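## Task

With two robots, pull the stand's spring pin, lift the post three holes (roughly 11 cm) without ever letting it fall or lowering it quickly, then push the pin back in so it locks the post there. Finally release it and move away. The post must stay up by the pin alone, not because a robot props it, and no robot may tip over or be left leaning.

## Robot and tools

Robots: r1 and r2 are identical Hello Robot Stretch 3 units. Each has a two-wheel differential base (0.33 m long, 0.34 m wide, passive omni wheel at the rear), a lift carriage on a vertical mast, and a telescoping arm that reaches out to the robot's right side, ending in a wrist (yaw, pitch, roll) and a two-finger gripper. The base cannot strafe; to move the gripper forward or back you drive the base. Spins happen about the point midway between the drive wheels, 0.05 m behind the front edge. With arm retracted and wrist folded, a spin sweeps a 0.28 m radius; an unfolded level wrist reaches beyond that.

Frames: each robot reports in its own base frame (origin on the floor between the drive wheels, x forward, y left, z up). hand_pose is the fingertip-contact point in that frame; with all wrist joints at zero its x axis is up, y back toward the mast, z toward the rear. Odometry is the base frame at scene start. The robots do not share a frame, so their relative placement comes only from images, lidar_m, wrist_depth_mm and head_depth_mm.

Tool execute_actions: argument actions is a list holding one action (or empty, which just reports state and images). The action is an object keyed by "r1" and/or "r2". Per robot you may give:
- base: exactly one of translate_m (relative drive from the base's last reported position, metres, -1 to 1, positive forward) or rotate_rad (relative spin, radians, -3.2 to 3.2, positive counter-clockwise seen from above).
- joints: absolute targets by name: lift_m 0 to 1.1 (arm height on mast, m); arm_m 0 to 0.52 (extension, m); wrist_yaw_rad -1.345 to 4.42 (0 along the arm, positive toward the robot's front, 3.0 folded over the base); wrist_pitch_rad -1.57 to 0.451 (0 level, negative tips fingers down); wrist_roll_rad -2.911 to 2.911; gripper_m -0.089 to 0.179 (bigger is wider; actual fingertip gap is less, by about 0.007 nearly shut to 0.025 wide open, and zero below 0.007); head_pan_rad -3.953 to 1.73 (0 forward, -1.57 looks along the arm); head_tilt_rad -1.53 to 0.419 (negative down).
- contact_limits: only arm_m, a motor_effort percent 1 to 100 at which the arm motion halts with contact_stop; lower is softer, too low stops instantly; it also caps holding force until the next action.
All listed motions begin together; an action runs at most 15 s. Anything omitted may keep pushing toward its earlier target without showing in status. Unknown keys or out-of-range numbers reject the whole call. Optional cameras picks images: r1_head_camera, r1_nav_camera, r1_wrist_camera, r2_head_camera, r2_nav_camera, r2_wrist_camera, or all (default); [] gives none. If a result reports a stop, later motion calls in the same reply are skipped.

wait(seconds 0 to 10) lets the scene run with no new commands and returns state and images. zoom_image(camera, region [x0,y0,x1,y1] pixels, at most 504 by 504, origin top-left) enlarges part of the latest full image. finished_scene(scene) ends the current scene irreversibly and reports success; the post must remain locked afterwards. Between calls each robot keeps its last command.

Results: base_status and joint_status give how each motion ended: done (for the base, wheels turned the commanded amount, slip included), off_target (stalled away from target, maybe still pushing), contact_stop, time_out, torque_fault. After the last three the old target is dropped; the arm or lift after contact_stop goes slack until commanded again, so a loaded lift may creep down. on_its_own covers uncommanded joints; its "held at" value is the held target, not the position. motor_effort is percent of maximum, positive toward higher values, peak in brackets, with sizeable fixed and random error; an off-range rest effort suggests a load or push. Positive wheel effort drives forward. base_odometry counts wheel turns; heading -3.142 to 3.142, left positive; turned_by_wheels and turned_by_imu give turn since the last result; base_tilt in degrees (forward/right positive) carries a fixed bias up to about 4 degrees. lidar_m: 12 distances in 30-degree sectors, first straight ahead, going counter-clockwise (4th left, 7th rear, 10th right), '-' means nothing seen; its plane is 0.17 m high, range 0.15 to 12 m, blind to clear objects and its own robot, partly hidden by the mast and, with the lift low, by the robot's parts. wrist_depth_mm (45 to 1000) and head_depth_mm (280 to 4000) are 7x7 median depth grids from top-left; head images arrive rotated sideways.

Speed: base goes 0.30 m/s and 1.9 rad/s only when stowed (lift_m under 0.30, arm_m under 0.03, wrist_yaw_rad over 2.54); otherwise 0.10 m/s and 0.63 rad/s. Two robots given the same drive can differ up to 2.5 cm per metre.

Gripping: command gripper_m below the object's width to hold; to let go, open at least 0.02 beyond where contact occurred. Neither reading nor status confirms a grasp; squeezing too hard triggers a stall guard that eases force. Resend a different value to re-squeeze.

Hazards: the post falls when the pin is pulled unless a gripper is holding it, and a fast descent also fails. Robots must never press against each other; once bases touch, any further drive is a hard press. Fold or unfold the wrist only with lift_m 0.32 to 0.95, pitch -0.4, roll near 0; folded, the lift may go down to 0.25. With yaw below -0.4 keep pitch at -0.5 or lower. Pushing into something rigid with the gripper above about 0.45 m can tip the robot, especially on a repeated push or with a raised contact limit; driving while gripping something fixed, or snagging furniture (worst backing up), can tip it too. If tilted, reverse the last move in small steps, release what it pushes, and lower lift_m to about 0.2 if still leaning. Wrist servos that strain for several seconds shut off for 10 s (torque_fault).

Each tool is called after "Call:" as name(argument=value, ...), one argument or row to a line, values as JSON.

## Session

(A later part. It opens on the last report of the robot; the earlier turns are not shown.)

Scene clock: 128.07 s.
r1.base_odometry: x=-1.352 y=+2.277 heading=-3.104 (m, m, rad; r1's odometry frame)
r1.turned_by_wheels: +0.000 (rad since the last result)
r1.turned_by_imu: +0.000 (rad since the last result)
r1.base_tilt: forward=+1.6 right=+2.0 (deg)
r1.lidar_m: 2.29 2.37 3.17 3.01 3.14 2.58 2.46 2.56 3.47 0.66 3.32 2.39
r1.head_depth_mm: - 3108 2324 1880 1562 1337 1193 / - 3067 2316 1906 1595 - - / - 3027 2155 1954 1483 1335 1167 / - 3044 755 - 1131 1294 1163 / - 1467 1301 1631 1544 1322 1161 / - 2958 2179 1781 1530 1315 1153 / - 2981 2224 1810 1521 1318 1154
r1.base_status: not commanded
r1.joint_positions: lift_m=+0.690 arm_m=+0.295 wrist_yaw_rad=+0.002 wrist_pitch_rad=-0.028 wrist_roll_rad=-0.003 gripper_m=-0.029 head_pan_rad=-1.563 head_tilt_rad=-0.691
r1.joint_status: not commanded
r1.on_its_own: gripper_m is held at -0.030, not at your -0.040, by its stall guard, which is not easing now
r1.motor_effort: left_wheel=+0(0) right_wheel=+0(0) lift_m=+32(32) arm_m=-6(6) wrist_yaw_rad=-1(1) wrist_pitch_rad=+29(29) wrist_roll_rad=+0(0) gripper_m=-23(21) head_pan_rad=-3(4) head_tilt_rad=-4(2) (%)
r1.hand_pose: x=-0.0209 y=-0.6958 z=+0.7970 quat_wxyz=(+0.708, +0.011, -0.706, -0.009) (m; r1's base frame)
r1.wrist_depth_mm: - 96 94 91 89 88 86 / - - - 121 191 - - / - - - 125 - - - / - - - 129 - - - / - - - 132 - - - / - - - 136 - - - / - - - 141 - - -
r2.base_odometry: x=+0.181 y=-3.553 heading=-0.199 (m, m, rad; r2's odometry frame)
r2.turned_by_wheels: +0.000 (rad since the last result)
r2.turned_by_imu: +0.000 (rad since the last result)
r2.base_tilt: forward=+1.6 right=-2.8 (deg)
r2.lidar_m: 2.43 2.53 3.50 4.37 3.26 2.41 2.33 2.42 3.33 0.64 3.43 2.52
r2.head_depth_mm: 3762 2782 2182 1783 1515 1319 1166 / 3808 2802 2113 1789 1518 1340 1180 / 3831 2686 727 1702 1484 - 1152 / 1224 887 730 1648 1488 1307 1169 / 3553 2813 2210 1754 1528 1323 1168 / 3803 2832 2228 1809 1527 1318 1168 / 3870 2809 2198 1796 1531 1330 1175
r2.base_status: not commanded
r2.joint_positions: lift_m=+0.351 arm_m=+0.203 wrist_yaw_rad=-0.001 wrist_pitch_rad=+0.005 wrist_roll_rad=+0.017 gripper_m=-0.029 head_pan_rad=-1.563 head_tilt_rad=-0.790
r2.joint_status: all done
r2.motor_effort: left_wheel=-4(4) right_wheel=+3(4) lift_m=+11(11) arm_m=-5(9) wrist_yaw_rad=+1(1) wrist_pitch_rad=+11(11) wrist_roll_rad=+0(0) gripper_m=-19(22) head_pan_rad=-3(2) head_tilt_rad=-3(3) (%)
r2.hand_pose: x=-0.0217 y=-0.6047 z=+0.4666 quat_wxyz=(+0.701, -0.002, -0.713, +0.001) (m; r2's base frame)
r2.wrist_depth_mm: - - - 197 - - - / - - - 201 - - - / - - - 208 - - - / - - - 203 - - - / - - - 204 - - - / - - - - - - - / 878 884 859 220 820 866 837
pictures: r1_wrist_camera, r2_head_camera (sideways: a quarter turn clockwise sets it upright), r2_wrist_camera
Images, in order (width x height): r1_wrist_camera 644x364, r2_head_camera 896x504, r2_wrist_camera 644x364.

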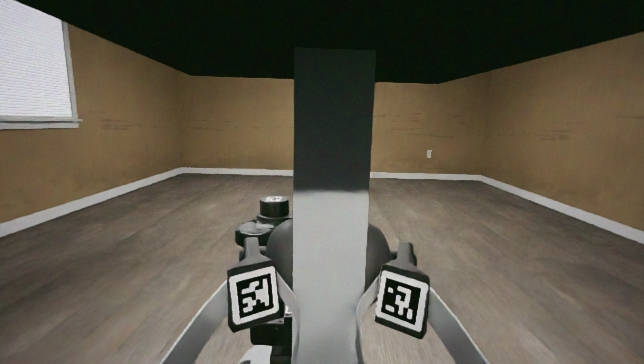

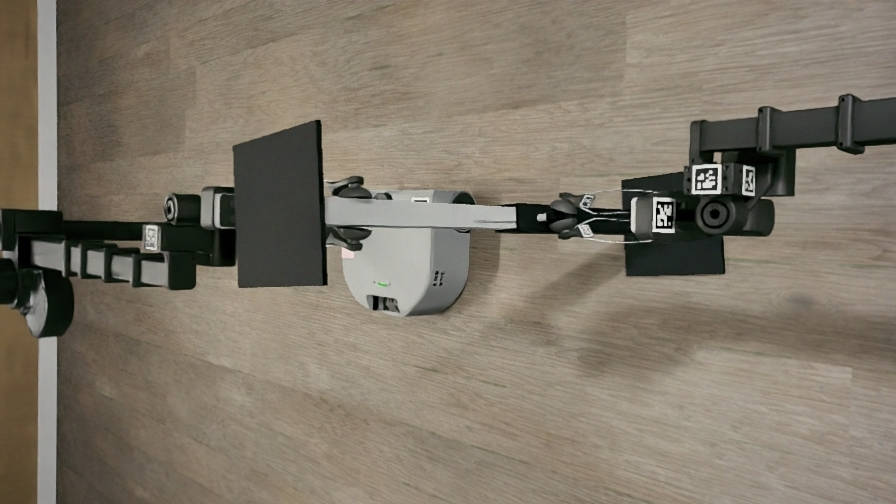

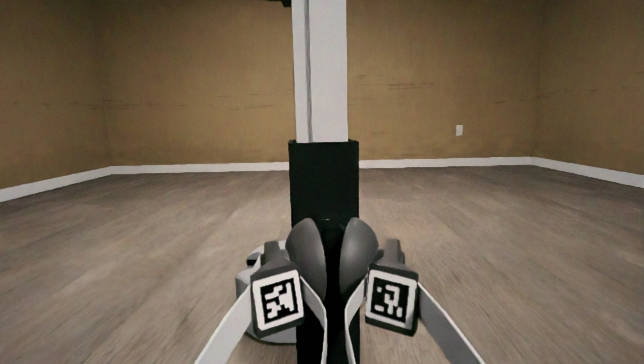

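The fingers slipped off the knob, so r2 will regrip deeper, behind it.

Call:
execute_actions(
  actions=[
    {"r2":{"joints":{"gripper_m":0.045}}},
  ],
  cameras=[],
)

Call:
execute_actions(
  actions=[
    {"r2":{"joints":{"arm_m":0.233}}},
  ],
  cameras=[],
)

Call:
execute_actions(
  actions=[
    {"r2":{"joints":{"gripper_m":-0.04}}},
  ],
  cameras=["r2_wrist_camera"],
)

Call:
execute_actions(
  actions=[
    {"r2":{"joints":{"arm_m":0.221}}},
  ],
  cameras=["r2_head_camera","r2_wrist_camera"],
)

Call:
zoom_image(
  camera="r2_head_camera",
  region=[480,170,620,270],
)

Scene clock: 140.23 s.
r1.base_odometry: x=-1.352 y=+2.277 heading=-3.104 (m, m, rad; r1's odometry frame)
r1.turned_by_wheels: +0.000 (rad since the last result)
r1.turned_by_imu: +0.001 (rad since the last result)
r1.base_tilt: forward=+1.6 right=+2.0 (deg)
r1.lidar_m: 2.29 2.36 3.16 3.00 3.12 2.58 2.46 2.56 3.45 0.66 3.31 2.40
r1.head_depth_mm: - 3099 2331 1876 1569 1355 1183 / - 3092 2340 1891 1612 - - / - 3062 2162 1970 1476 1332 1171 / - 3037 755 - 1133 1292 1169 / - 1459 1284 1621 1528 1327 1159 / - 2990 2178 1775 1527 1313 1149 / - 2905 2252 1809 1531 1314 1144
r1.base_status: not commanded
r1.joint_positions: lift_m=+0.690 arm_m=+0.295 wrist_yaw_rad=+0.002 wrist_pitch_rad=-0.028 wrist_roll_rad=-0.003 gripper_m=-0.029 head_pan_rad=-1.563 head_tilt_rad=-0.691
r1.joint_status: not commanded
r1.on_its_own: gripper_m is held at -0.030, not at your -0.040, by its stall guard, which is not easing now
r1.motor_effort: left_wheel=+0(0) right_wheel=+0(0) lift_m=+32(32) arm_m=-6(6) wrist_yaw_rad=-1(1) wrist_pitch_rad=+29(29) wrist_roll_rad=+0(1) gripper_m=-22(21) head_pan_rad=-4(3) head_tilt_rad=-3(3) (%)
r1.hand_pose: x=-0.0209 y=-0.6958 z=+0.7970 quat_wxyz=(+0.708, +0.011, -0.706, -0.009) (m; r1's base frame)
r1.wrist_depth_mm: - 96 94 91 89 87 86 / - - - 121 190 - - / - - - 125 - - - / - - - 129 - - - / - - - 132 - - - / - - - 137 - - - / - - - 141 - - -
r2.base_odometry: x=+0.181 y=-3.553 heading=-0.199 (m, m, rad; r2's odometry frame)
r2.turned_by_wheels: +0.000 (rad since the last result)
r2.turned_by_imu: +0.000 (rad since the last result)
r2.base_tilt: forward=+1.5 right=-2.8 (deg)
r2.lidar_m: 2.43 2.53 3.49 4.38 3.26 2.40 2.33 2.42 3.32 0.65 3.41 2.53
r2.head_depth_mm: 3766 2786 2184 1780 1511 1314 1165 / 3763 2789 2111 1798 1520 1345 1191 / 3782 2685 728 1709 1493 - 1159 / 1232 889 729 1662 1491 1301 1167 / 3569 2821 2193 1756 1525 1320 1170 / 3870 2818 2187 1807 1523 1326 1167 / 3856 2853 2206 1811 1535 1329 1171
r2.base_status: not commanded
r2.joint_positions: lift_m=+0.351 arm_m=+0.203 wrist_yaw_rad=-0.001 wrist_pitch_rad=+0.005 wrist_roll_rad=+0.017 gripper_m=+0.045 head_pan_rad=-1.563 head_tilt_rad=-0.790
r2.joint_status: all done
r2.motor_effort: left_wheel=-4(4) right_wheel=+3(4) lift_m=+10(11) arm_m=-4(4) wrist_yaw_rad=+1(1) wrist_pitch_rad=+11(11) wrist_roll_rad=+0(0) gripper_m=+0(96) head_pan_rad=-3(2) head_tilt_rad=-3(3) (%)
r2.hand_pose: x=-0.0217 y=-0.6046 z=+0.4667 quat_wxyz=(+0.701, -0.002, -0.713, +0.001) (m; r2's base frame)
r2.wrist_depth_mm: - - - 195 - - - / - - - 201 - - - / - - - 218 - - - / - - - 202 - - - / - - - 204 - - - / - - - 212 - - - / 890 887 832 218 819 856 852
pictures: none
No camera images: the call's "cameras" was empty. Leave "cameras" out to get every camera's image.

Scene clock: 141.43 s.
r1.base_odometry: x=-1.352 y=+2.277 heading=-3.104 (m, m, rad; r1's odometry frame)
r1.turned_by_wheels: +0.000 (rad since the last result)
r1.turned_by_imu: +0.000 (rad since the last result)
r1.base_tilt: forward=+1.7 right=+2.0 (deg)
r1.lidar_m: 2.29 2.37 3.15 3.02 3.11 2.58 2.46 2.56 3.47 0.66 3.32 2.40
r1.head_depth_mm: - 3104 2330 1857 1559 1339 1188 / - 3021 2346 1908 1608 - - / - 3077 2174 1966 1475 1339 1170 / - 3058 757 - 1127 1295 1166 / - 1456 1312 1622 1533 1314 1163 / - 2991 2204 1784 1525 1319 1167 / - 2972 2220 1824 1525 1305 1153
r1.base_status: not commanded
r1.joint_positions: lift_m=+0.690 arm_m=+0.295 wrist_yaw_rad=+0.002 wrist_pitch_rad=-0.028 wrist_roll_rad=-0.003 gripper_m=-0.029 head_pan_rad=-1.563 head_tilt_rad=-0.691
r1.joint_status: not commanded
r1.on_its_own: gripper_m is held at -0.030, not at your -0.040, by its stall guard, which is not easing now
r1.motor_effort: left_wheel=+0(0) right_wheel=+0(0) lift_m=+32(32) arm_m=-6(6) wrist_yaw_rad=-1(2) wrist_pitch_rad=+29(29) wrist_roll_rad=+0(0) gripper_m=-22(21) head_pan_rad=-3(4) head_tilt_rad=-3(2) (%)
r1.hand_pose: x=-0.0209 y=-0.6958 z=+0.7970 quat_wxyz=(+0.708, +0.011, -0.706, -0.009) (m; r1's base frame)
r1.wrist_depth_mm: - 96 94 91 89 88 86 / - - - 122 191 - - / - - - 125 - - - / - - - 129 - - - / - - - 132 - - - / - - - 136 - - - / - - - 141 - - -
r2.base_odometry: x=+0.181 y=-3.553 heading=-0.199 (m, m, rad; r2's odometry frame)
r2.turned_by_wheels: +0.000 (rad since the last result)
r2.turned_by_imu: +0.000 (rad since the last result)
r2.base_tilt: forward=+1.6 right=-2.9 (deg)
r2.lidar_m: 2.43 2.53 3.49 4.37 3.27 2.40 2.33 2.42 3.33 0.65 3.41 2.52
r2.head_depth_mm: 3775 2786 2166 1778 1514 1319 1166 / 3765 2775 2117 1810 1512 1350 1183 / 3750 2682 728 1703 1494 - 1166 / 1231 893 732 1663 1493 1313 1172 / 3557 2819 2199 1760 1523 1313 1172 / 3857 2819 2206 1808 1527 1324 1170 / 3862 2814 2198 1806 1534 1327 1172
r2.base_status: not commanded
r2.joint_positions: lift_m=+0.351 arm_m=+0.233 wrist_yaw_rad=-0.001 wrist_pitch_rad=+0.005 wrist_roll_rad=+0.017 gripper_m=+0.045 head_pan_rad=-1.563 head_tilt_rad=-0.790
r2.joint_status: all done
r2.motor_effort: left_wheel=-4(4) right_wheel=+4(3) lift_m=+11(11) arm_m=+4(6) wrist_yaw_rad=+1(1) wrist_pitch_rad=+11(11) wrist_roll_rad=+0(0) gripper_m=+0(0) head_pan_rad=-3(3) head_tilt_rad=-4(3) (%)
r2.hand_pose: x=-0.0217 y=-0.6340 z=+0.4667 quat_wxyz=(+0.701, -0.002, -0.713, +0.001) (m; r2's base frame)
r2.wrist_depth_mm: - - - 167 - - - / - - - 173 - - - / - - - 174 - - - / - - - 172 - - - / - - - 176 - - - / - - - 178 - - - / 907 907 799 186 819 833 841
pictures: none
No camera images: the call's "cameras" was empty. Leave "cameras" out to get every camera's image.

Scene clock: 142.77 s.
r1.base_odometry: x=-1.352 y=+2.277 heading=-3.104 (m, m, rad; r1's odometry frame)
r1.turned_by_wheels: +0.000 (rad since the last result)
r1.turned_by_imu: +0.000 (rad since the last result)
r1.base_tilt: forward=+1.7 right=+2.0 (deg)
r1.lidar_m: 2.30 2.37 3.13 3.03 3.13 2.59 2.46 2.55 3.46 0.66 3.33 2.39
r1.head_depth_mm: - 3070 2337 1896 1568 1347 1191 / - 3067 2333 1908 1592 - - / - 3048 2180 1967 1477 1331 1167 / - 2965 756 - 1128 1295 1162 / - 1458 1319 1625 1542 1321 1165 / - 2971 2168 1786 1541 1331 1156 / - 2942 2242 1806 1529 1314 1150
r1.base_status: not commanded
r1.joint_positions: lift_m=+0.690 arm_m=+0.295 wrist_yaw_rad=+0.002 wrist_pitch_rad=-0.028 wrist_roll_rad=-0.003 gripper_m=-0.029 head_pan_rad=-1.563 head_tilt_rad=-0.691
r1.joint_status: not commanded
r1.on_its_own: gripper_m is held at -0.030, not at your -0.040, by its stall guard, which is not easing now
r1.motor_effort: left_wheel=+1(0) right_wheel=+0(0) lift_m=+32(32) arm_m=-6(6) wrist_yaw_rad=-1(2) wrist_pitch_rad=+29(29) wrist_roll_rad=+0(0) gripper_m=-22(21) head_pan_rad=-4(4) head_tilt_rad=-4(3) (%)
r1.hand_pose: x=-0.0209 y=-0.6958 z=+0.7970 quat_wxyz=(+0.708, +0.011, -0.706, -0.009) (m; r1's base frame)
r1.wrist_depth_mm: - 96 93 91 89 88 86 / - - - 121 190 - - / - - - 125 - - - / - - - 129 - - - / - - - 133 - - - / - - - 136 - - - / - - - 141 - - -
r2.base_odometry: x=+0.181 y=-3.553 heading=-0.199 (m, m, rad; r2's odometry frame)
r2.turned_by_wheels: +0.000 (rad since the last result)
r2.turned_by_imu: +0.000 (rad since the last result)
r2.base_tilt: forward=+1.6 right=-2.8 (deg)
r2.lidar_m: 2.43 2.54 3.50 4.37 3.26 2.41 2.32 2.42 3.35 0.65 3.43 2.52
r2.head_depth_mm: 3800 2779 2171 1783 1525 1318 1167 / 3803 2785 2123 1794 1519 1347 1190 / 3827 2701 730 1713 1486 - 1167 / 1233 890 731 1661 1493 1311 1166 / 3509 2784 2204 1762 1532 1318 1165 / 3874 2824 2204 1796 1520 1327 1167 / 3846 2815 2214 1809 1535 1326 1173
r2.base_status: not commanded
r2.joint_positions: lift_m=+0.351 arm_m=+0.233 wrist_yaw_rad=+0.006 wrist_pitch_rad=+0.005 wrist_roll_rad=+0.017 gripper_m=-0.038 head_pan_rad=-1.563 head_tilt_rad=-0.790
r2.joint_status: all done
r2.motor_effort: left_wheel=-3(4) right_wheel=+3(4) lift_m=+11(12) arm_m=+4(4) wrist_yaw_rad=-5(6) wrist_pitch_rad=+11(11) wrist_roll_rad=+0(0) gripper_m=-30(100) head_pan_rad=-2(3) head_tilt_rad=-3(3) (%)
r2.hand_pose: x=-0.0200 y=-0.6340 z=+0.4667 quat_wxyz=(+0.701, +0.000, -0.713, +0.004) (m; r2's base frame)
r2.wrist_depth_mm: - - - 168 - - - / - - - 170 - - - / - - - 175 - - - / - - - 172 - - - / - - - 176 - - - / - - - 144 - - - / 911 876 837 188 835 842 840
pictures: r2_wrist_camera
Images, in order (width x height): r2_wrist_camera 644x364.

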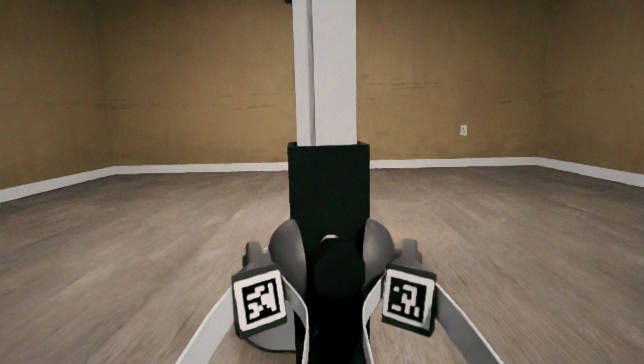

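Scene clock: 143.67 s.
r1.base_odometry: x=-1.352 y=+2.277 heading=-3.104 (m, m, rad; r1's odometry frame)
r1.turned_by_wheels: +0.000 (rad since the last result)
r1.turned_by_imu: +0.000 (rad since the last result)
r1.base_tilt: forward=+1.6 right=+2.0 (deg)
r1.lidar_m: 2.30 2.37 3.17 3.03 3.12 2.58 2.46 2.55 3.46 0.66 3.33 2.39
r1.head_depth_mm: - 3165 2345 1892 1562 1354 1187 / - 3123 2320 1909 1609 - - / - 3052 2143 1982 1477 1336 1165 / - 3022 758 - 1129 1284 1167 / - 1461 1316 1621 1539 1314 1162 / - 3003 2205 1784 1531 1323 1153 / - 2954 2249 1818 1512 1307 1155
r1.base_status: not commanded
r1.joint_positions: lift_m=+0.690 arm_m=+0.295 wrist_yaw_rad=+0.002 wrist_pitch_rad=-0.028 wrist_roll_rad=-0.003 gripper_m=-0.029 head_pan_rad=-1.563 head_tilt_rad=-0.691
r1.joint_status: not commanded
r1.on_its_own: gripper_m is held at -0.030, not at your -0.040, by its stall guard, which is not easing now
r1.motor_effort: left_wheel=+0(1) right_wheel=+0(0) lift_m=+32(32) arm_m=-6(6) wrist_yaw_rad=-1(1) wrist_pitch_rad=+29(29) wrist_roll_rad=+0(0) gripper_m=-22(23) head_pan_rad=-3(4) head_tilt_rad=-3(3) (%)
r1.hand_pose: x=-0.0209 y=-0.6958 z=+0.7970 quat_wxyz=(+0.708, +0.011, -0.706, -0.009) (m; r1's base frame)
r1.wrist_depth_mm: - 96 94 91 89 88 86 / - - - 121 191 - - / - - - 125 - - - / - - - 129 - - - / - - - 132 - - - / - - - 136 - - - / - - - 141 - - -
r2.base_odometry: x=+0.181 y=-3.553 heading=-0.199 (m, m, rad; r2's odometry frame)
r2.turned_by_wheels: +0.000 (rad since the last result)
r2.turned_by_imu: +0.000 (rad since the last result)
r2.base_tilt: forward=+1.6 right=-2.8 (deg)
r2.lidar_m: 2.43 2.54 3.48 4.36 3.26 2.41 2.33 2.42 3.34 0.65 3.42 2.52
r2.head_depth_mm: 3771 2802 2190 1781 1520 1309 1163 / 3790 2784 2106 1786 1522 1340 1184 / 3747 2693 726 1714 1480 - 1168 / 1233 886 730 1654 1496 1300 1167 / 3526 2829 2214 1753 1518 1321 1169 / 3810 2824 2214 1812 1530 1326 1173 / 3862 2835 2185 1808 1520 1335 1178
r2.base_status: not commanded
r2.joint_positions: lift_m=+0.351 arm_m=+0.222 wrist_yaw_rad=-0.001 wrist_pitch_rad=+0.006 wrist_roll_rad=+0.017 gripper_m=-0.035 head_pan_rad=-1.563 head_tilt_rad=-0.790
r2.joint_status: all done
r2.motor_effort: left_wheel=-4(5) right_wheel=+4(5) lift_m=+11(10) arm_m=-9(15) wrist_yaw_rad=+1(6) wrist_pitch_rad=+10(11) wrist_roll_rad=+0(0) gripper_m=-25(30) head_pan_rad=-2(3) head_tilt_rad=-3(3) (%)
r2.hand_pose: x=-0.0217 y=-0.6231 z=+0.4668 quat_wxyz=(+0.701, -0.002, -0.713, +0.001) (m; r2's base frame)
r2.wrist_depth_mm: - - - 177 - - - / - - - 182 - - - / - - - 186 - - - / - - - 183 - - - / - - - 186 - - - / - - - 173 - - - / 886 888 832 198 826 898 838
pictures: r2_head_camera (sideways: a quarter turn clockwise sets it upright), r2_wrist_camera
Images, in order (width x height): r2_head_camera 896x504, r2_wrist_camera 644x364.

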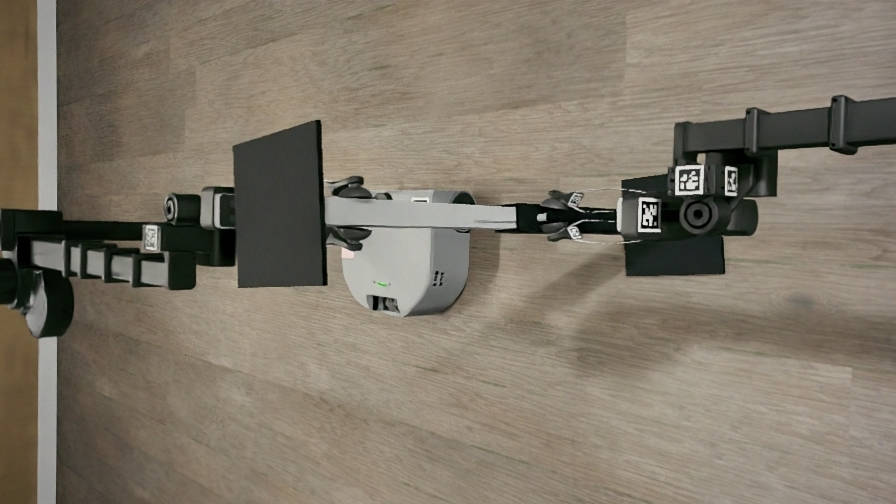

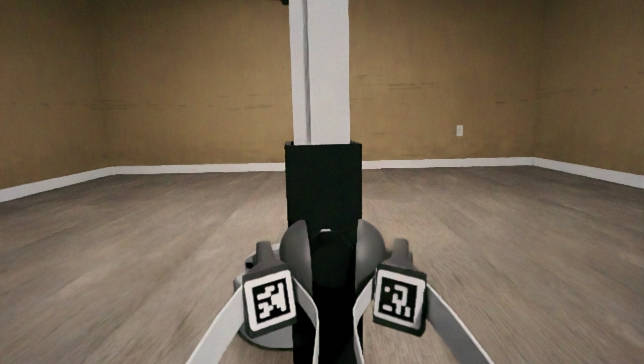

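Region (480, 170, 620, 270) of r2_head_camera's 896x504 image, scaled by 3.600, with more detail than that image has; it fills the top 360 rows of this view, and the rest is white.

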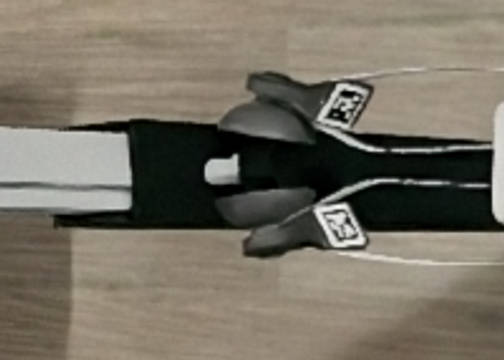

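Call:
execute_actions(
  actions=[
    {"r1":{"joints":{"lift_m":0.696}},"r2":{"joints":{"gripper_m":0.04}}},
  ],
  cameras=[],
)

Call:
execute_actions(
  actions=[
    {"r1":{"joints":{"lift_m":0.702}},"r2":{"joints":{"arm_m":0.227,"lift_m":0.347}}},
  ],
  cameras=[],
)

Call:
execute_actions(
  actions=[
    {"r1":{"joints":{"lift_m":0.708}},"r2":{"joints":{"gripper_m":-0.04}}},
  ],
  cameras=["r1_wrist_camera","r2_wrist_camera"],
)

Scene clock: 161.10 s.
r1.base_odometry: x=-1.352 y=+2.277 heading=-3.104 (m, m, rad; r1's odometry frame)
r1.turned_by_wheels: +0.000 (rad since the last result)
r1.turned_by_imu: +0.001 (rad since the last result)
r1.base_tilt: forward=+1.7 right=+2.0 (deg)
r1.lidar_m: 2.29 2.37 3.16 3.01 3.12 2.58 2.46 2.56 3.46 0.66 3.33 2.39
r1.head_depth_mm: - 3130 2363 1876 1569 1356 1188 / - 3107 2326 1908 1597 - - / - 3081 2170 1950 1485 1333 1164 / - 3013 755 - 1284 1299 1163 / - 1463 1318 1600 1545 1324 1162 / - 2953 2197 1782 1526 1325 1163 / - 2921 2253 1807 1527 1307 1155
r1.base_status: not commanded
r1.joint_positions: lift_m=+0.696 arm_m=+0.295 wrist_yaw_rad=+0.002 wrist_pitch_rad=-0.049 wrist_roll_rad=-0.003 gripper_m=-0.029 head_pan_rad=-1.563 head_tilt_rad=-0.691
r1.joint_status: all done
r1.on_its_own: gripper_m is held at -0.030, not at your -0.040, by its stall guard, which is not easing now; wrist_pitch_rad is at rest, and its effort (+39) is outside its rest range (-20 to +32)
r1.motor_effort: left_wheel=+1(1) right_wheel=+0(0) lift_m=+33(33) arm_m=-7(6) wrist_yaw_rad=-1(2) wrist_pitch_rad=+39(40) wrist_roll_rad=+0(0) gripper_m=-22(22) head_pan_rad=-4(4) head_tilt_rad=-3(3) (%)
r1.hand_pose: x=-0.0209 y=-0.6951 z=+0.7976 quat_wxyz=(+0.708, +0.018, -0.706, -0.017) (m; r1's base frame)
r1.wrist_depth_mm: - 91 89 87 85 83 81 / - - - 120 200 - - / - - - 124 - - - / - - - 128 - - - / - - - 133 - - - / - - - 137 - - - / - - - 143 - - -
r2.base_odometry: x=+0.181 y=-3.553 heading=-0.199 (m, m, rad; r2's odometry frame)
r2.turned_by_wheels: +0.000 (rad since the last result)
r2.turned_by_imu: +0.000 (rad since the last result)
r2.base_tilt: forward=+1.6 right=-2.8 (deg)
r2.lidar_m: 2.43 2.53 3.47 4.38 3.26 2.41 2.33 2.42 3.33 0.64 3.42 2.52
r2.head_depth_mm: 3770 2789 2190 1782 1522 1315 1170 / 3813 2785 2122 1791 1524 1339 1182 / 3809 2688 729 1711 1489 - 1167 / 1229 889 729 1663 1488 1300 1168 / 3480 2820 2225 1742 1527 1323 1166 / 3842 2801 2210 1817 1515 1321 1170 / 3849 2822 2198 1815 1540 1328 1169
r2.base_status: not commanded
r2.joint_positions: lift_m=+0.351 arm_m=+0.221 wrist_yaw_rad=-0.001 wrist_pitch_rad=+0.006 wrist_roll_rad=+0.017 gripper_m=+0.040 head_pan_rad=-1.563 head_tilt_rad=-0.790
r2.joint_status: all done
r2.motor_effort: left_wheel=-4(3) right_wheel=+3(4) lift_m=+11(11) arm_m=-4(10) wrist_yaw_rad=+1(1) wrist_pitch_rad=+10(10) wrist_roll_rad=+0(0) gripper_m=+0(96) head_pan_rad=-3(3) head_tilt_rad=-3(4) (%)
r2.hand_pose: x=-0.0218 y=-0.6226 z=+0.4670 quat_wxyz=(+0.701, -0.002, -0.713, +0.002) (m; r2's base frame)
r2.wrist_depth_mm: - - - 179 - - - / - - - 183 - - - / - - - 186 - - - / - - - 184 - - - / - - - 186 - - - / - - - 193 - - - / 888 880 854 198 845 845 841
pictures: none
No camera images: the call's "cameras" was empty. Leave "cameras" out to get every camera's image.

Scene clock: 161.80 s.
r1.base_odometry: x=-1.352 y=+2.277 heading=-3.104 (m, m, rad; r1's odometry frame)
r1.turned_by_wheels: +0.000 (rad since the last result)
r1.turned_by_imu: +0.000 (rad since the last result)
r1.base_tilt: forward=+1.7 right=+1.9 (deg)
r1.lidar_m: 2.30 2.37 3.14 3.00 3.14 2.57 2.46 2.56 3.46 0.66 3.31 2.39
r1.head_depth_mm: - 3087 2296 1881 1568 1337 1182 / - 3101 2314 1905 1614 - 1152 / - 3020 2155 1978 1474 1322 1169 / - 3031 755 - 1446 1286 1167 / - 1445 1426 1612 1536 1320 1162 / - 2953 2179 1763 1523 1310 1156 / - 2934 2240 1818 1533 1305 1142
r1.base_status: not commanded
r1.joint_positions: lift_m=+0.701 arm_m=+0.295 wrist_yaw_rad=+0.002 wrist_pitch_rad=-0.063 wrist_roll_rad=-0.003 gripper_m=-0.029 head_pan_rad=-1.563 head_tilt_rad=-0.691
r1.joint_status: all done
r1.on_its_own: gripper_m is held at -0.030, not at your -0.040, by its stall guard, which is not easing now; wrist_pitch_rad is at rest, and its effort (+46) is outside its rest range (-20 to +32)
r1.motor_effort: left_wheel=+1(0) right_wheel=+0(0) lift_m=+34(36) arm_m=-7(7) wrist_yaw_rad=-2(1) wrist_pitch_rad=+46(47) wrist_roll_rad=+0(0) gripper_m=-22(22) head_pan_rad=-4(4) head_tilt_rad=-3(3) (%)
r1.hand_pose: x=-0.0209 y=-0.6946 z=+0.8000 quat_wxyz=(+0.708, +0.023, -0.706, -0.022) (m; r1's base frame)
r1.wrist_depth_mm: - 88 86 83 81 79 77 / - - - 119 209 - - / - - - 124 - - - / - - - 128 - - - / - - - 133 - - - / - - - 137 - - - / - - - 143 - - -
r2.base_odometry: x=+0.181 y=-3.553 heading=-0.199 (m, m, rad; r2's odometry frame)
r2.turned_by_wheels: +0.000 (rad since the last result)
r2.turned_by_imu: +0.000 (rad since the last result)
r2.base_tilt: forward=+1.6 right=-2.9 (deg)
r2.lidar_m: 2.43 2.53 3.49 4.37 3.28 2.40 2.33 2.42 3.32 0.65 3.44 2.51
r2.head_depth_mm: 3784 2806 2164 1778 1520 1323 1164 / 3764 2792 2111 1794 1515 1345 1187 / 3756 2688 725 1710 1487 - 1163 / 1210 876 725 1657 1495 1303 1168 / 3517 2831 2204 1747 1519 1324 1173 / 3815 2831 2204 1797 1528 1329 1170 / 3805 2836 2206 1806 1527 1326 1174
r2.base_status: not commanded
r2.joint_positions: lift_m=+0.348 arm_m=+0.227 wrist_yaw_rad=-0.001 wrist_pitch_rad=+0.006 wrist_roll_rad=+0.017 gripper_m=+0.040 head_pan_rad=-1.563 head_tilt_rad=-0.790
r2.joint_status: all done
r2.motor_effort: left_wheel=-3(3) right_wheel=+3(3) lift_m=+10(11) arm_m=+4(7) wrist_yaw_rad=+1(2) wrist_pitch_rad=+10(10) wrist_roll_rad=+0(0) gripper_m=+0(0) head_pan_rad=-3(3) head_tilt_rad=-3(3) (%)
r2.hand_pose: x=-0.0218 y=-0.6281 z=+0.4640 quat_wxyz=(+0.701, -0.002, -0.713, +0.002) (m; r2's base frame)
r2.wrist_depth_mm: - - - 173 - - - / - - - 178 - - - / - - - 179 - - - / - - - 179 - - - / - - - 181 - - - / - - - 187 - - - / 899 886 831 192 812 849 838
pictures: none
No camera images: the call's "cameras" was empty. Leave "cameras" out to get every camera's image.

Scene clock: 163.10 s.
r1.base_odometry: x=-1.352 y=+2.277 heading=-3.104 (m, m, rad; r1's odometry frame)
r1.turned_by_wheels: +0.000 (rad since the last result)
r1.turned_by_imu: +0.000 (rad since the last result)
r1.base_tilt: forward=+1.6 right=+1.9 (deg)
r1.lidar_m: 2.29 2.36 3.16 3.01 3.11 2.58 2.46 2.56 3.50 0.66 3.33 2.40
r1.head_depth_mm: - 3093 2334 1880 1564 1344 - / - 3077 2329 1915 1587 - 1137 / - 3024 2186 1997 1482 1329 1174 / - 3029 755 - 1443 1282 1168 / - 1468 1430 1617 1530 1318 1155 / - 2944 2222 1788 1543 1319 1156 / - 2943 2236 1817 1522 1323 1149
r1.base_status: not commanded
r1.joint_positions: lift_m=+0.707 arm_m=+0.295 wrist_yaw_rad=+0.002 wrist_pitch_rad=-0.083 wrist_roll_rad=-0.003 gripper_m=-0.029 head_pan_rad=-1.563 head_tilt_rad=-0.691
r1.joint_status: all done
r1.on_its_own: gripper_m is held at -0.030, not at your -0.040, by its stall guard, which is not easing now; wrist_pitch_rad is at rest, and its effort (+55) is outside its rest range (-20 to +32)
r1.motor_effort: left_wheel=+1(0) right_wheel=+0(0) lift_m=+36(36) arm_m=-8(7) wrist_yaw_rad=-1(1) wrist_pitch_rad=+55(57) wrist_roll_rad=+0(0) gripper_m=-22(21) head_pan_rad=-4(4) head_tilt_rad=-3(2) (%)
r1.hand_pose: x=-0.0209 y=-0.6938 z=+0.8009 quat_wxyz=(+0.708, +0.030, -0.705, -0.029) (m; r1's base frame)
r1.wrist_depth_mm: - 81 78 76 74 72 70 / - - - 119 - - - / - - - 123 - - - / - - - 128 - - - / - - - 133 - - - / - - - 138 - - - / - - - 145 - - -
r2.base_odometry: x=+0.181 y=-3.553 heading=-0.199 (m, m, rad; r2's odometry frame)
r2.turned_by_wheels: +0.000 (rad since the last result)
r2.turned_by_imu: +0.000 (rad since the last result)
r2.base_tilt: forward=+1.5 right=-2.9 (deg)
r2.lidar_m: 2.43 2.53 3.50 4.37 3.25 2.41 2.33 2.42 3.32 0.64 3.40 2.51
r2.head_depth_mm: 3727 2788 2181 1791 1519 1319 1163 / 3765 2778 2142 1787 1517 1342 1188 / 3783 2669 726 1701 1488 - 1170 / 1217 872 727 1664 1494 1304 1168 / 3521 2806 2197 1754 1522 1328 1166 / 3845 2810 2200 1814 1530 1328 1171 / 3916 2810 2178 1804 1523 1326 1174
r2.base_status: not commanded
r2.joint_positions: lift_m=+0.348 arm_m=+0.227 wrist_yaw_rad=+0.005 wrist_pitch_rad=+0.005 wrist_roll_rad=+0.018 gripper_m=-0.039 head_pan_rad=-1.563 head_tilt_rad=-0.790
r2.joint_status: all done
r2.motor_effort: left_wheel=-3(3) right_wheel=+5(5) lift_m=+10(10) arm_m=+4(4) wrist_yaw_rad=-4(5) wrist_pitch_rad=+11(11) wrist_roll_rad=+0(0) gripper_m=-28(100) head_pan_rad=-3(3) head_tilt_rad=-4(3) (%)
r2.hand_pose: x=-0.0202 y=-0.6280 z=+0.4637 quat_wxyz=(+0.701, +0.000, -0.713, +0.003) (m; r2's base frame)
r2.wrist_depth_mm: - - - 173 - - - / - - - 177 - - - / - - - 177 - - - / - - - 178 - - - / - - - 181 - - - / - - - 189 - - - / 884 890 840 194 809 842 825
pictures: r1_wrist_camera, r2_wrist_camera
Images, in order (width x height): r1_wrist_camera 644x364, r2_wrist_camera 644x364.

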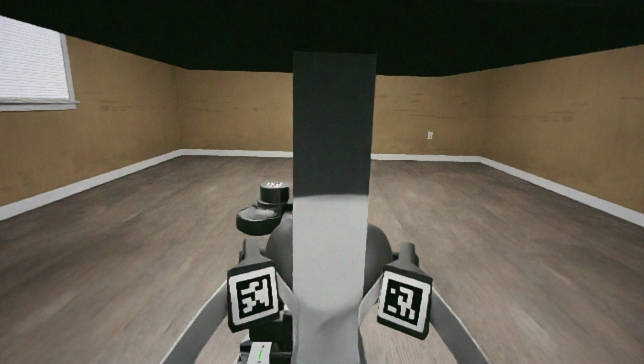

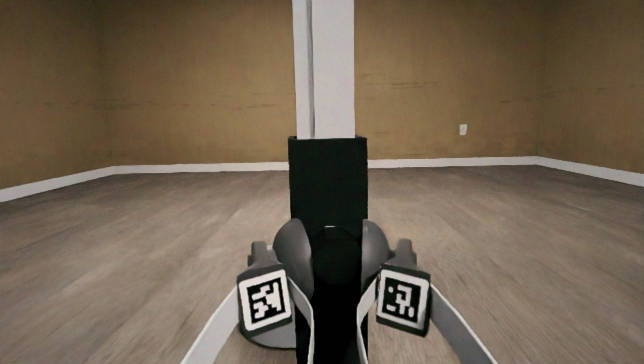

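Call:
execute_actions(
  actions=[
    {"r1":{"joints":{"lift_m":0.701}},"r2":{"joints":{"arm_m":0.224,"gripper_m":-0.07}}},
  ],
  cameras=[],
)

Call:
execute_actions(
  actions=[
    {"r2":{"joints":{"arm_m":0.212}}},
  ],
  cameras=["r2_head_camera","r2_wrist_camera"],
)

Call:
zoom_image(
  camera="r2_head_camera",
  region=[480,170,620,270],
)

Scene clock: 170.50 s.
r1.base_odometry: x=-1.352 y=+2.277 heading=-3.104 (m, m, rad; r1's odometry frame)
r1.turned_by_wheels: +0.000 (rad since the last result)
r1.turned_by_imu: +0.001 (rad since the last result)
r1.base_tilt: forward=+1.6 right=+1.9 (deg)
r1.lidar_m: 2.30 2.37 3.16 3.01 3.11 2.58 2.46 2.56 3.47 0.66 3.34 2.39
r1.head_depth_mm: - 3175 2305 1883 1564 1347 1183 / - 3105 2323 1893 1607 - 1153 / - 3042 2145 1968 1493 1332 1173 / - 3089 758 - 1439 1304 1161 / - 1466 1437 1624 1544 1308 1158 / - 2968 2193 1778 1526 1315 1154 / - 2936 2243 1812 1514 1313 1156
r1.base_status: not commanded
r1.joint_positions: lift_m=+0.701 arm_m=+0.295 wrist_yaw_rad=+0.002 wrist_pitch_rad=-0.062 wrist_roll_rad=-0.003 gripper_m=-0.029 head_pan_rad=-1.563 head_tilt_rad=-0.691
r1.joint_status: all done
r1.on_its_own: gripper_m is held at -0.030, not at your -0.040, by its stall guard, which is not easing now; wrist_pitch_rad is at rest, and its effort (+45) is outside its rest range (-20 to +32)
r1.motor_effort: left_wheel=+0(1) right_wheel=+0(0) lift_m=+25(33) arm_m=-7(7) wrist_yaw_rad=-1(2) wrist_pitch_rad=+45(55) wrist_roll_rad=+0(0) gripper_m=-21(22) head_pan_rad=-4(4) head_tilt_rad=-3(3) (%)
r1.hand_pose: x=-0.0209 y=-0.6947 z=+0.7997 quat_wxyz=(+0.708, +0.023, -0.706, -0.022) (m; r1's base frame)
r1.wrist_depth_mm: - 88 85 83 81 79 77 / - - - 120 206 - - / - - - 124 - - - / - - - 129 - - - / - - - 133 - - - / - - - 138 - - - / - - - 144 - - -
r2.base_odometry: x=+0.181 y=-3.553 heading=-0.199 (m, m, rad; r2's odometry frame)
r2.turned_by_wheels: +0.000 (rad since the last result)
r2.turned_by_imu: -0.001 (rad since the last result)
r2.base_tilt: forward=+1.6 right=-2.8 (deg)
r2.lidar_m: 2.42 2.53 3.48 4.38 3.26 2.41 2.33 2.42 3.32 0.65 3.42 2.51
r2.head_depth_mm: 3761 2792 2167 1788 1507 1316 1164 / 3759 2813 2120 1794 1511 1335 1184 / 3780 2677 725 1700 1482 - 1163 / 1218 876 728 1662 1490 1307 1168 / 3485 2805 2199 1748 1519 1327 1168 / 3845 2852 2206 1806 1528 1321 1174 / 3917 2809 2201 1801 1524 1327 1171
r2.base_status: not commanded
r2.joint_positions: lift_m=+0.348 arm_m=+0.225 wrist_yaw_rad=+0.004 wrist_pitch_rad=+0.005 wrist_roll_rad=+0.018 gripper_m=-0.068 head_pan_rad=-1.563 head_tilt_rad=-0.790
r2.joint_status: all done
r2.motor_effort: left_wheel=-4(4) right_wheel=+4(5) lift_m=+11(11) arm_m=-10(10) wrist_yaw_rad=-3(4) wrist_pitch_rad=+11(11) wrist_roll_rad=+0(0) gripper_m=-41(100) head_pan_rad=-3(2) head_tilt_rad=-3(3) (%)
r2.hand_pose: x=-0.0205 y=-0.6261 z=+0.4637 quat_wxyz=(+0.701, +0.000, -0.713, +0.003) (m; r2's base frame)
r2.wrist_depth_mm: - - - 174 - - - / - - - 178 - - - / - - - 178 - - - / - - - 180 - - - / - - - 181 - - - / - - - 190 - - - / 901 893 827 194 819 853 846
pictures: none
No camera images: the call's "cameras" was empty. Leave "cameras" out to get every camera's image.

Scene clock: 171.37 s.
r1.base_odometry: x=-1.352 y=+2.277 heading=-3.104 (m, m, rad; r1's odometry frame)
r1.turned_by_wheels: +0.000 (rad since the last result)
r1.turned_by_imu: +0.000 (rad since the last result)
r1.base_tilt: forward=+1.7 right=+1.9 (deg)
r1.lidar_m: 2.29 2.37 3.15 3.02 3.11 2.58 2.46 2.55 3.47 0.66 3.33 2.39
r1.head_depth_mm: - 3089 2345 1897 1558 1350 1187 / - 3044 2359 1903 1594 - 1148 / - 3066 2172 1970 1481 1326 1163 / - 3073 756 - 1447 1290 1167 / - 1467 1424 1610 1545 1318 1155 / - 3012 2188 1782 1532 1330 1146 / - 2973 2247 1830 1525 1313 1155
r1.base_status: not commanded
r1.joint_positions: lift_m=+0.701 arm_m=+0.295 wrist_yaw_rad=+0.002 wrist_pitch_rad=-0.062 wrist_roll_rad=-0.003 gripper_m=-0.029 head_pan_rad=-1.563 head_tilt_rad=-0.691
r1.joint_status: not commanded
r1.on_its_own: gripper_m is held at -0.030, not at your -0.040, by its stall guard, which is not easing now; wrist_pitch_rad is at rest, and its effort (+45) is outside its rest range (-20 to +32)
r1.motor_effort: left_wheel=+0(1) right_wheel=+0(0) lift_m=+25(25) arm_m=-8(7) wrist_yaw_rad=-1(1) wrist_pitch_rad=+45(45) wrist_roll_rad=+0(0) gripper_m=-21(21) head_pan_rad=-4(4) head_tilt_rad=-3(3) (%)
r1.hand_pose: x=-0.0209 y=-0.6947 z=+0.7997 quat_wxyz=(+0.708, +0.023, -0.706, -0.022) (m; r1's base frame)
r1.wrist_depth_mm: - 88 85 83 81 79 77 / - - - 120 207 - - / - - - 124 - - - / - - - 128 - - - / - - - 133 - - - / - - - 138 - - - / - - - 143 - - -
r2.base_odometry: x=+0.181 y=-3.553 heading=-0.199 (m, m, rad; r2's odometry frame)
r2.turned_by_wheels: +0.000 (rad since the last result)
r2.turned_by_imu: +0.000 (rad since the last result)
r2.base_tilt: forward=+1.6 right=-2.8 (deg)
r2.lidar_m: 2.43 2.54 3.50 4.37 3.25 2.41 2.32 2.43 3.34 0.65 3.41 2.52
r2.head_depth_mm: 3724 2767 2173 1793 1519 1313 1167 / 3753 2788 2122 1779 1522 1341 1180 / 3761 2692 726 1700 1484 - 1164 / 1220 878 726 1662 1487 1311 1170 / 3504 2817 2201 1748 1527 1327 1170 / 3820 2795 2197 1809 1526 1326 1176 / 3817 2824 2218 1800 1531 1325 1172
r2.base_status: not commanded
r2.joint_positions: lift_m=+0.348 arm_m=+0.213 wrist_yaw_rad=-0.001 wrist_pitch_rad=+0.002 wrist_roll_rad=+0.018 gripper_m=-0.064 head_pan_rad=-1.563 head_tilt_rad=-0.790
r2.joint_status: all done
r2.motor_effort: left_wheel=-3(4) right_wheel=+3(4) lift_m=+12(12) arm_m=-9(15) wrist_yaw_rad=+0(4) wrist_pitch_rad=+12(12) wrist_roll_rad=+0(0) gripper_m=-36(41) head_pan_rad=-3(3) head_tilt_rad=-3(3) (%)
r2.hand_pose: x=-0.0217 y=-0.6139 z=+0.4628 quat_wxyz=(+0.701, -0.001, -0.713, +0.000) (m; r2's base frame)
r2.wrist_depth_mm: - - - 186 - - - / - - - 192 - - - / - - - 193 - - - / - - - 192 - - - / - - - 178 - - - / - - - 202 - - - / 892 877 816 209 796 851 838
pictures: r2_head_camera (sideways: a quarter turn clockwise sets it upright), r2_wrist_camera
Images, in order (width x height): r2_head_camera 896x504, r2_wrist_camera 644x364.

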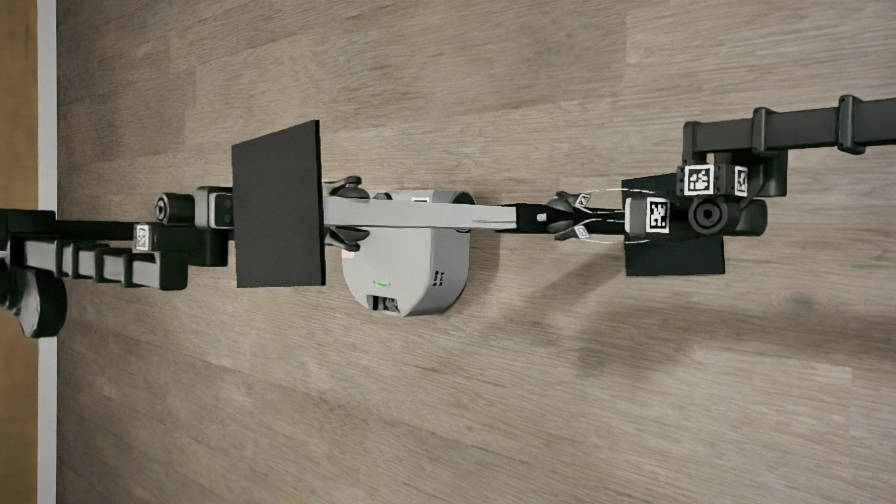

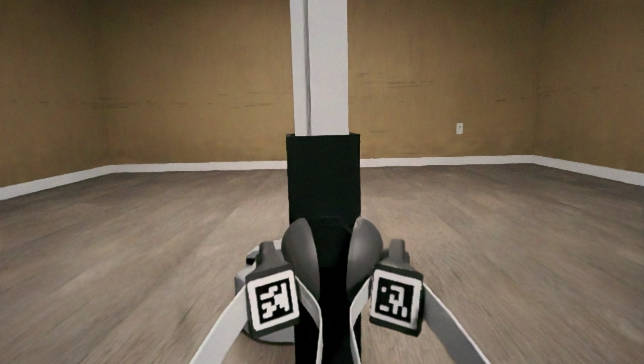

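Region (480, 170, 620, 270) of r2_head_camera's 896x504 image, scaled by 3.600, with more detail than that image has; it fills the top 360 rows of this view, and the rest is white.

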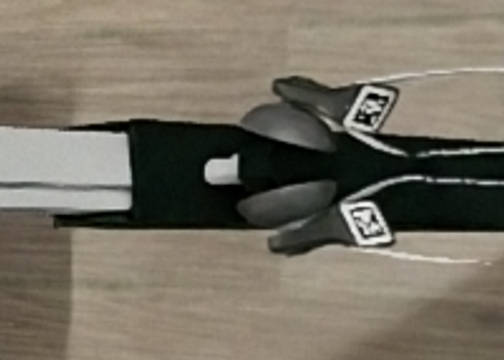

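Call:
execute_actions(
  actions=[
    {"r1":{"joints":{"lift_m":0.688}},"r2":{"joints":{"gripper_m":0.06}}},
  ],
  cameras=[],
)

Call:
execute_actions(
  actions=[
    {"r2":{"joints":{"arm_m":0.2,"wrist_pitch_rad":-1.0,"lift_m":0.555}}},
  ],
  cameras=["r2_wrist_camera"],
)

Scene clock: 183.90 s.
r1.base_odometry: x=-1.352 y=+2.277 heading=-3.104 (m, m, rad; r1's odometry frame)
r1.turned_by_wheels: +0.000 (rad since the last result)
r1.turned_by_imu: +0.002 (rad since the last result)
r1.base_tilt: forward=+1.6 right=+1.9 (deg)
r1.lidar_m: 2.30 2.38 3.15 3.01 3.12 2.58 2.45 2.55 3.47 0.66 3.32 2.39
r1.head_depth_mm: - 3132 2345 1895 1564 1342 1193 / - 3088 2328 1885 1613 - - / - 3036 2181 1947 1483 1337 1169 / - 3015 757 - 1128 1283 1160 / - 1470 1419 1633 1532 1319 1160 / - 2987 2193 1784 1534 1314 1159 / - 2948 2243 1824 1539 1314 1158
r1.base_status: not commanded
r1.joint_positions: lift_m=+0.688 arm_m=+0.295 wrist_yaw_rad=+0.003 wrist_pitch_rad=-0.025 wrist_roll_rad=-0.003 gripper_m=-0.029 head_pan_rad=-1.563 head_tilt_rad=-0.691
r1.joint_status: all done
r1.on_its_own: gripper_m is held at -0.030, not at your -0.040, by its stall guard, which is not easing now
r1.motor_effort: left_wheel=+0(0) right_wheel=+1(2) lift_m=+21(25) arm_m=-4(8) wrist_yaw_rad=-2(2) wrist_pitch_rad=+27(45) wrist_roll_rad=+0(0) gripper_m=-21(22) head_pan_rad=-4(4) head_tilt_rad=-2(3) (%)
r1.hand_pose: x=-0.0206 y=-0.6957 z=+0.7964 quat_wxyz=(+0.708, +0.010, -0.706, -0.008) (m; r1's base frame)
r1.wrist_depth_mm: - 96 94 92 90 88 87 / - - 209 123 187 - - / - - - 126 - - - / - - - 130 - - - / - - - 134 - - - / - - - 138 - - - / - - - 142 - - -
r2.base_odometry: x=+0.181 y=-3.553 heading=-0.199 (m, m, rad; r2's odometry frame)
r2.turned_by_wheels: +0.000 (rad since the last result)
r2.turned_by_imu: -0.001 (rad since the last result)
r2.base_tilt: forward=+1.6 right=-2.8 (deg)
r2.lidar_m: 2.44 2.53 3.49 4.35 3.27 2.40 2.33 2.43 3.33 0.65 3.43 2.53
r2.head_depth_mm: 3766 2781 2163 1786 1512 1320 1171 / 3749 2792 2132 1784 1521 1341 1186 / 3788 2686 730 1693 1494 - 1170 / 1231 889 730 1655 1485 1307 1166 / 3547 2835 2187 1759 1527 1316 1168 / 3839 2815 2201 1798 1525 1323 1169 / 3853 2862 2207 1801 1530 1327 1173
r2.base_status: not commanded
r2.joint_positions: lift_m=+0.348 arm_m=+0.212 wrist_yaw_rad=-0.001 wrist_pitch_rad=+0.004 wrist_roll_rad=+0.018 gripper_m=+0.060 head_pan_rad=-1.563 head_tilt_rad=-0.790
r2.joint_status: all done
r2.motor_effort: left_wheel=-3(3) right_wheel=+3(2) lift_m=+12(11) arm_m=-4(7) wrist_yaw_rad=+3(1) wrist_pitch_rad=+11(12) wrist_roll_rad=+0(0) gripper_m=+0(98) head_pan_rad=-3(3) head_tilt_rad=-3(4) (%)
r2.hand_pose: x=-0.0217 y=-0.6136 z=+0.4633 quat_wxyz=(+0.701, -0.002, -0.713, +0.001) (m; r2's base frame)
r2.wrist_depth_mm: - - - 187 - - - / - - - 193 - - - / - - - 193 - - - / - - - 193 - - - / - - - 196 - - - / - - - 204 - - - / 884 900 825 210 861 848 832
pictures: none
No camera images: the call's "cameras" was empty. Leave "cameras" out to get every camera's image.

Scene clock: 186.63 s.
r1.base_odometry: x=-1.352 y=+2.277 heading=-3.104 (m, m, rad; r1's odometry frame)
r1.turned_by_wheels: +0.000 (rad since the last result)
r1.turned_by_imu: +0.001 (rad since the last result)
r1.base_tilt: forward=+1.6 right=+1.9 (deg)
r1.lidar_m: 2.29 2.37 3.15 3.02 3.13 2.58 2.46 2.56 3.46 0.67 3.32 2.39
r1.head_depth_mm: - 3113 2340 1861 1566 1342 1193 / - 3037 2318 1888 1597 - - / - 3085 2190 1980 1488 1335 1167 / - 3029 759 - 1131 1285 1160 / - 1327 1038 1655 1551 1320 1158 / - 2774 2250 1770 1533 1312 1154 / - 2982 2258 1819 1527 1317 1147
r1.base_status: not commanded
r1.joint_positions: lift_m=+0.688 arm_m=+0.295 wrist_yaw_rad=+0.003 wrist_pitch_rad=-0.025 wrist_roll_rad=-0.003 gripper_m=-0.029 head_pan_rad=-1.563 head_tilt_rad=-0.691
r1.joint_status: not commanded
r1.on_its_own: gripper_m is held at -0.030, not at your -0.040, by its stall guard, which is not easing now
r1.motor_effort: left_wheel=+1(0) right_wheel=+2(2) lift_m=+21(21) arm_m=-4(4) wrist_yaw_rad=-2(2) wrist_pitch_rad=+27(27) wrist_roll_rad=+0(0) gripper_m=-21(22) head_pan_rad=-4(4) head_tilt_rad=-4(3) (%)
r1.hand_pose: x=-0.0206 y=-0.6957 z=+0.7964 quat_wxyz=(+0.708, +0.010, -0.706, -0.008) (m; r1's base frame)
r1.wrist_depth_mm: - 96 94 92 90 88 87 / - - 208 124 188 - - / - - - 126 - - - / - - - 130 - - - / - - - 134 - - - / - - - 138 - - - / - - - 142 - - -
r2.base_odometry: x=+0.181 y=-3.553 heading=-0.199 (m, m, rad; r2's odometry frame)
r2.turned_by_wheels: +0.000 (rad since the last result)
r2.turned_by_imu: +0.000 (rad since the last result)
r2.base_tilt: forward=+1.6 right=-2.8 (deg)
r2.lidar_m: 2.43 2.53 3.52 4.36 3.29 2.41 2.33 2.41 3.32 0.64 3.42 2.52
r2.head_depth_mm: 3781 2803 2175 1780 1510 1318 1162 / 3779 2802 2111 1789 1547 - 1155 / 3755 2692 729 1704 1558 1271 1165 / 1230 887 729 1663 1520 1291 1165 / 3490 2802 2204 1753 1523 1322 1170 / 3858 2854 2209 1802 1528 1323 1174 / 3832 2820 2195 1807 1536 1325 1167
r2.base_status: not commanded
r2.joint_positions: lift_m=+0.554 arm_m=+0.200 wrist_yaw_rad=-0.001 wrist_pitch_rad=-1.003 wrist_roll_rad=+0.018 gripper_m=+0.060 head_pan_rad=-1.563 head_tilt_rad=-0.790
r2.joint_status: all done
r2.motor_effort: left_wheel=-3(2) right_wheel=+2(4) lift_m=+40(39) arm_m=-4(2) wrist_yaw_rad=+2(1) wrist_pitch_rad=+2(11) wrist_roll_rad=+0(0) gripper_m=+0(0) head_pan_rad=-3(3) head_tilt_rad=-3(4) (%)
r2.hand_pose: x=-0.0217 y=-0.4626 z=+0.4639 quat_wxyz=(+0.614, +0.337, -0.625, -0.344) (m; r2's base frame)
r2.wrist_depth_mm: 870 846 830 291 820 832 827 / 796 782 792 758 784 760 771 / 749 722 743 695 718 719 699 / 699 696 688 666 680 675 679 / 641 653 655 618 647 645 629 / 623 611 - 621 604 608 604 / 593 589 579 580 572 568 584
pictures: r2_wrist_camera
Images, in order (width x height): r2_wrist_camera 644x364.

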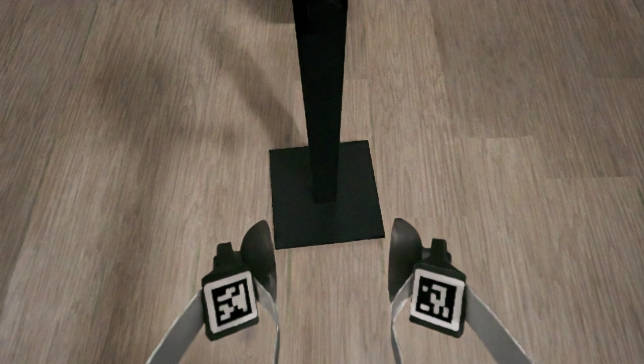

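Call:
execute_actions(
  actions=[
    {"r2":{"joints":{"arm_m":0.36,"lift_m":0.552}}},
  ],
  cameras=["r2_wrist_camera","r2_head_camera","r1_wrist_camera"],
)

Scene clock: 194.47 s.
r1.base_odometry: x=-1.352 y=+2.277 heading=-3.104 (m, m, rad; r1's odometry frame)
r1.turned_by_wheels: +0.000 (rad since the last result)
r1.turned_by_imu: +0.001 (rad since the last result)
r1.base_tilt: forward=+1.6 right=+1.9 (deg)
r1.lidar_m: 2.29 2.37 3.16 3.01 3.13 2.58 2.46 2.56 3.48 0.66 3.31 2.39
r1.head_depth_mm: - 3166 2356 1888 1575 1346 1185 / - 3099 2325 1903 1595 - - / - 3064 2159 1953 1479 1329 1170 / - 3110 760 - 1127 1303 1165 / - 1331 947 1663 1538 1322 1164 / - 2714 2292 1779 1531 1314 1157 / - 2954 2259 1816 1538 1313 1155
r1.base_status: not commanded
r1.joint_positions: lift_m=+0.688 arm_m=+0.295 wrist_yaw_rad=+0.003 wrist_pitch_rad=-0.025 wrist_roll_rad=-0.003 gripper_m=-0.029 head_pan_rad=-1.563 head_tilt_rad=-0.691
r1.joint_status: not commanded
r1.on_its_own: gripper_m is held at -0.030, not at your -0.040, by its stall guard, which is not easing now
r1.motor_effort: left_wheel=+0(0) right_wheel=+2(2) lift_m=+22(21) arm_m=-4(4) wrist_yaw_rad=-2(2) wrist_pitch_rad=+27(27) wrist_roll_rad=+0(0) gripper_m=-22(21) head_pan_rad=-4(3) head_tilt_rad=-3(4) (%)
r1.hand_pose: x=-0.0206 y=-0.6957 z=+0.7964 quat_wxyz=(+0.708, +0.010, -0.706, -0.008) (m; r1's base frame)
r1.wrist_depth_mm: - 97 94 92 90 88 87 / - - 207 123 187 - - / - - - 126 - - - / - - - 130 - - - / - - 296 134 - - - / - - - 138 - - - / - - - 142 - - -
r2.base_odometry: x=+0.181 y=-3.553 heading=-0.199 (m, m, rad; r2's odometry frame)
r2.turned_by_wheels: +0.000 (rad since the last result)
r2.turned_by_imu: -0.001 (rad since the last result)
r2.base_tilt: forward=+1.6 right=-2.8 (deg)
r2.lidar_m: 2.43 2.54 3.49 4.36 3.25 2.41 2.32 2.43 3.35 0.65 3.40 2.52
r2.head_depth_mm: 3738 2792 2180 1782 1522 1314 1186 / 3800 2802 2120 1826 1517 - 1182 / 3787 2704 729 1793 1460 1312 1165 / 1233 887 729 1665 1492 1305 1165 / 3536 2832 2201 1764 1529 1322 1171 / 3864 2813 2203 1801 1532 1329 1170 / 3877 2809 2227 1810 1529 1327 1172
r2.base_status: not commanded
r2.joint_positions: lift_m=+0.553 arm_m=+0.360 wrist_yaw_rad=-0.001 wrist_pitch_rad=-1.004 wrist_roll_rad=+0.018 gripper_m=+0.060 head_pan_rad=-1.563 head_tilt_rad=-0.790
r2.joint_status: all done
r2.motor_effort: left_wheel=-3(3) right_wheel=+2(2) lift_m=+10(33) arm_m=+4(5) wrist_yaw_rad=+1(1) wrist_pitch_rad=+2(2) wrist_roll_rad=+0(0) gripper_m=+0(1) head_pan_rad=-2(3) head_tilt_rad=-3(3) (%)
r2.hand_pose: x=-0.0217 y=-0.6219 z=+0.4623 quat_wxyz=(+0.614, +0.337, -0.625, -0.344) (m; r2's base frame)
r2.wrist_depth_mm: 854 862 808 76 827 836 841 / 773 802 778 94 780 757 776 / 750 730 738 120 722 734 708 / 691 670 679 145 678 671 667 / 665 664 657 198 652 648 638 / 612 605 - 588 592 608 600 / 579 586 570 568 570 563 565
pictures: r1_wrist_camera, r2_head_camera (sideways: a quarter turn clockwise sets it upright), r2_wrist_camera
Images, in order (width x height): r1_wrist_camera 644x364, r2_head_camera 896x504, r2_wrist_camera 644x364.

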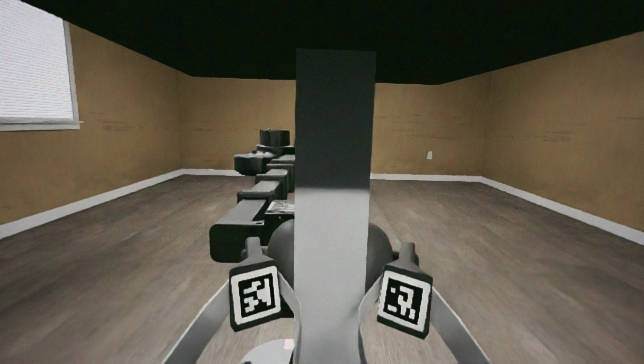

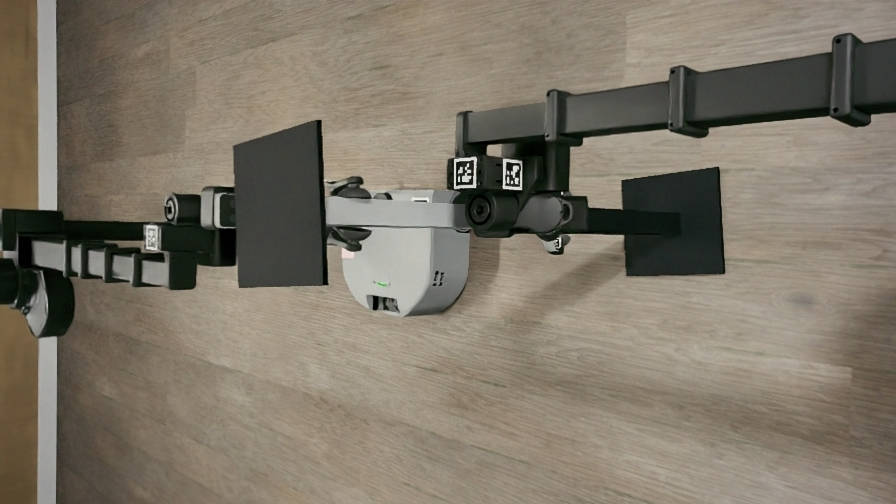

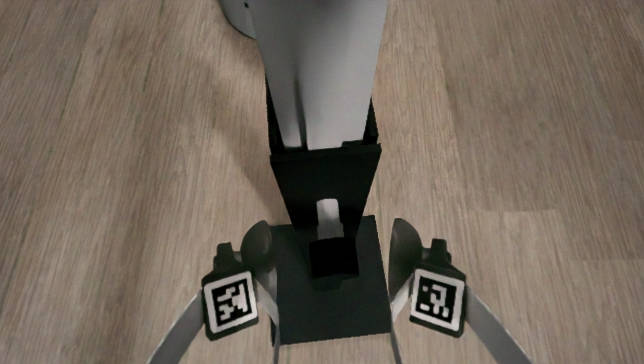

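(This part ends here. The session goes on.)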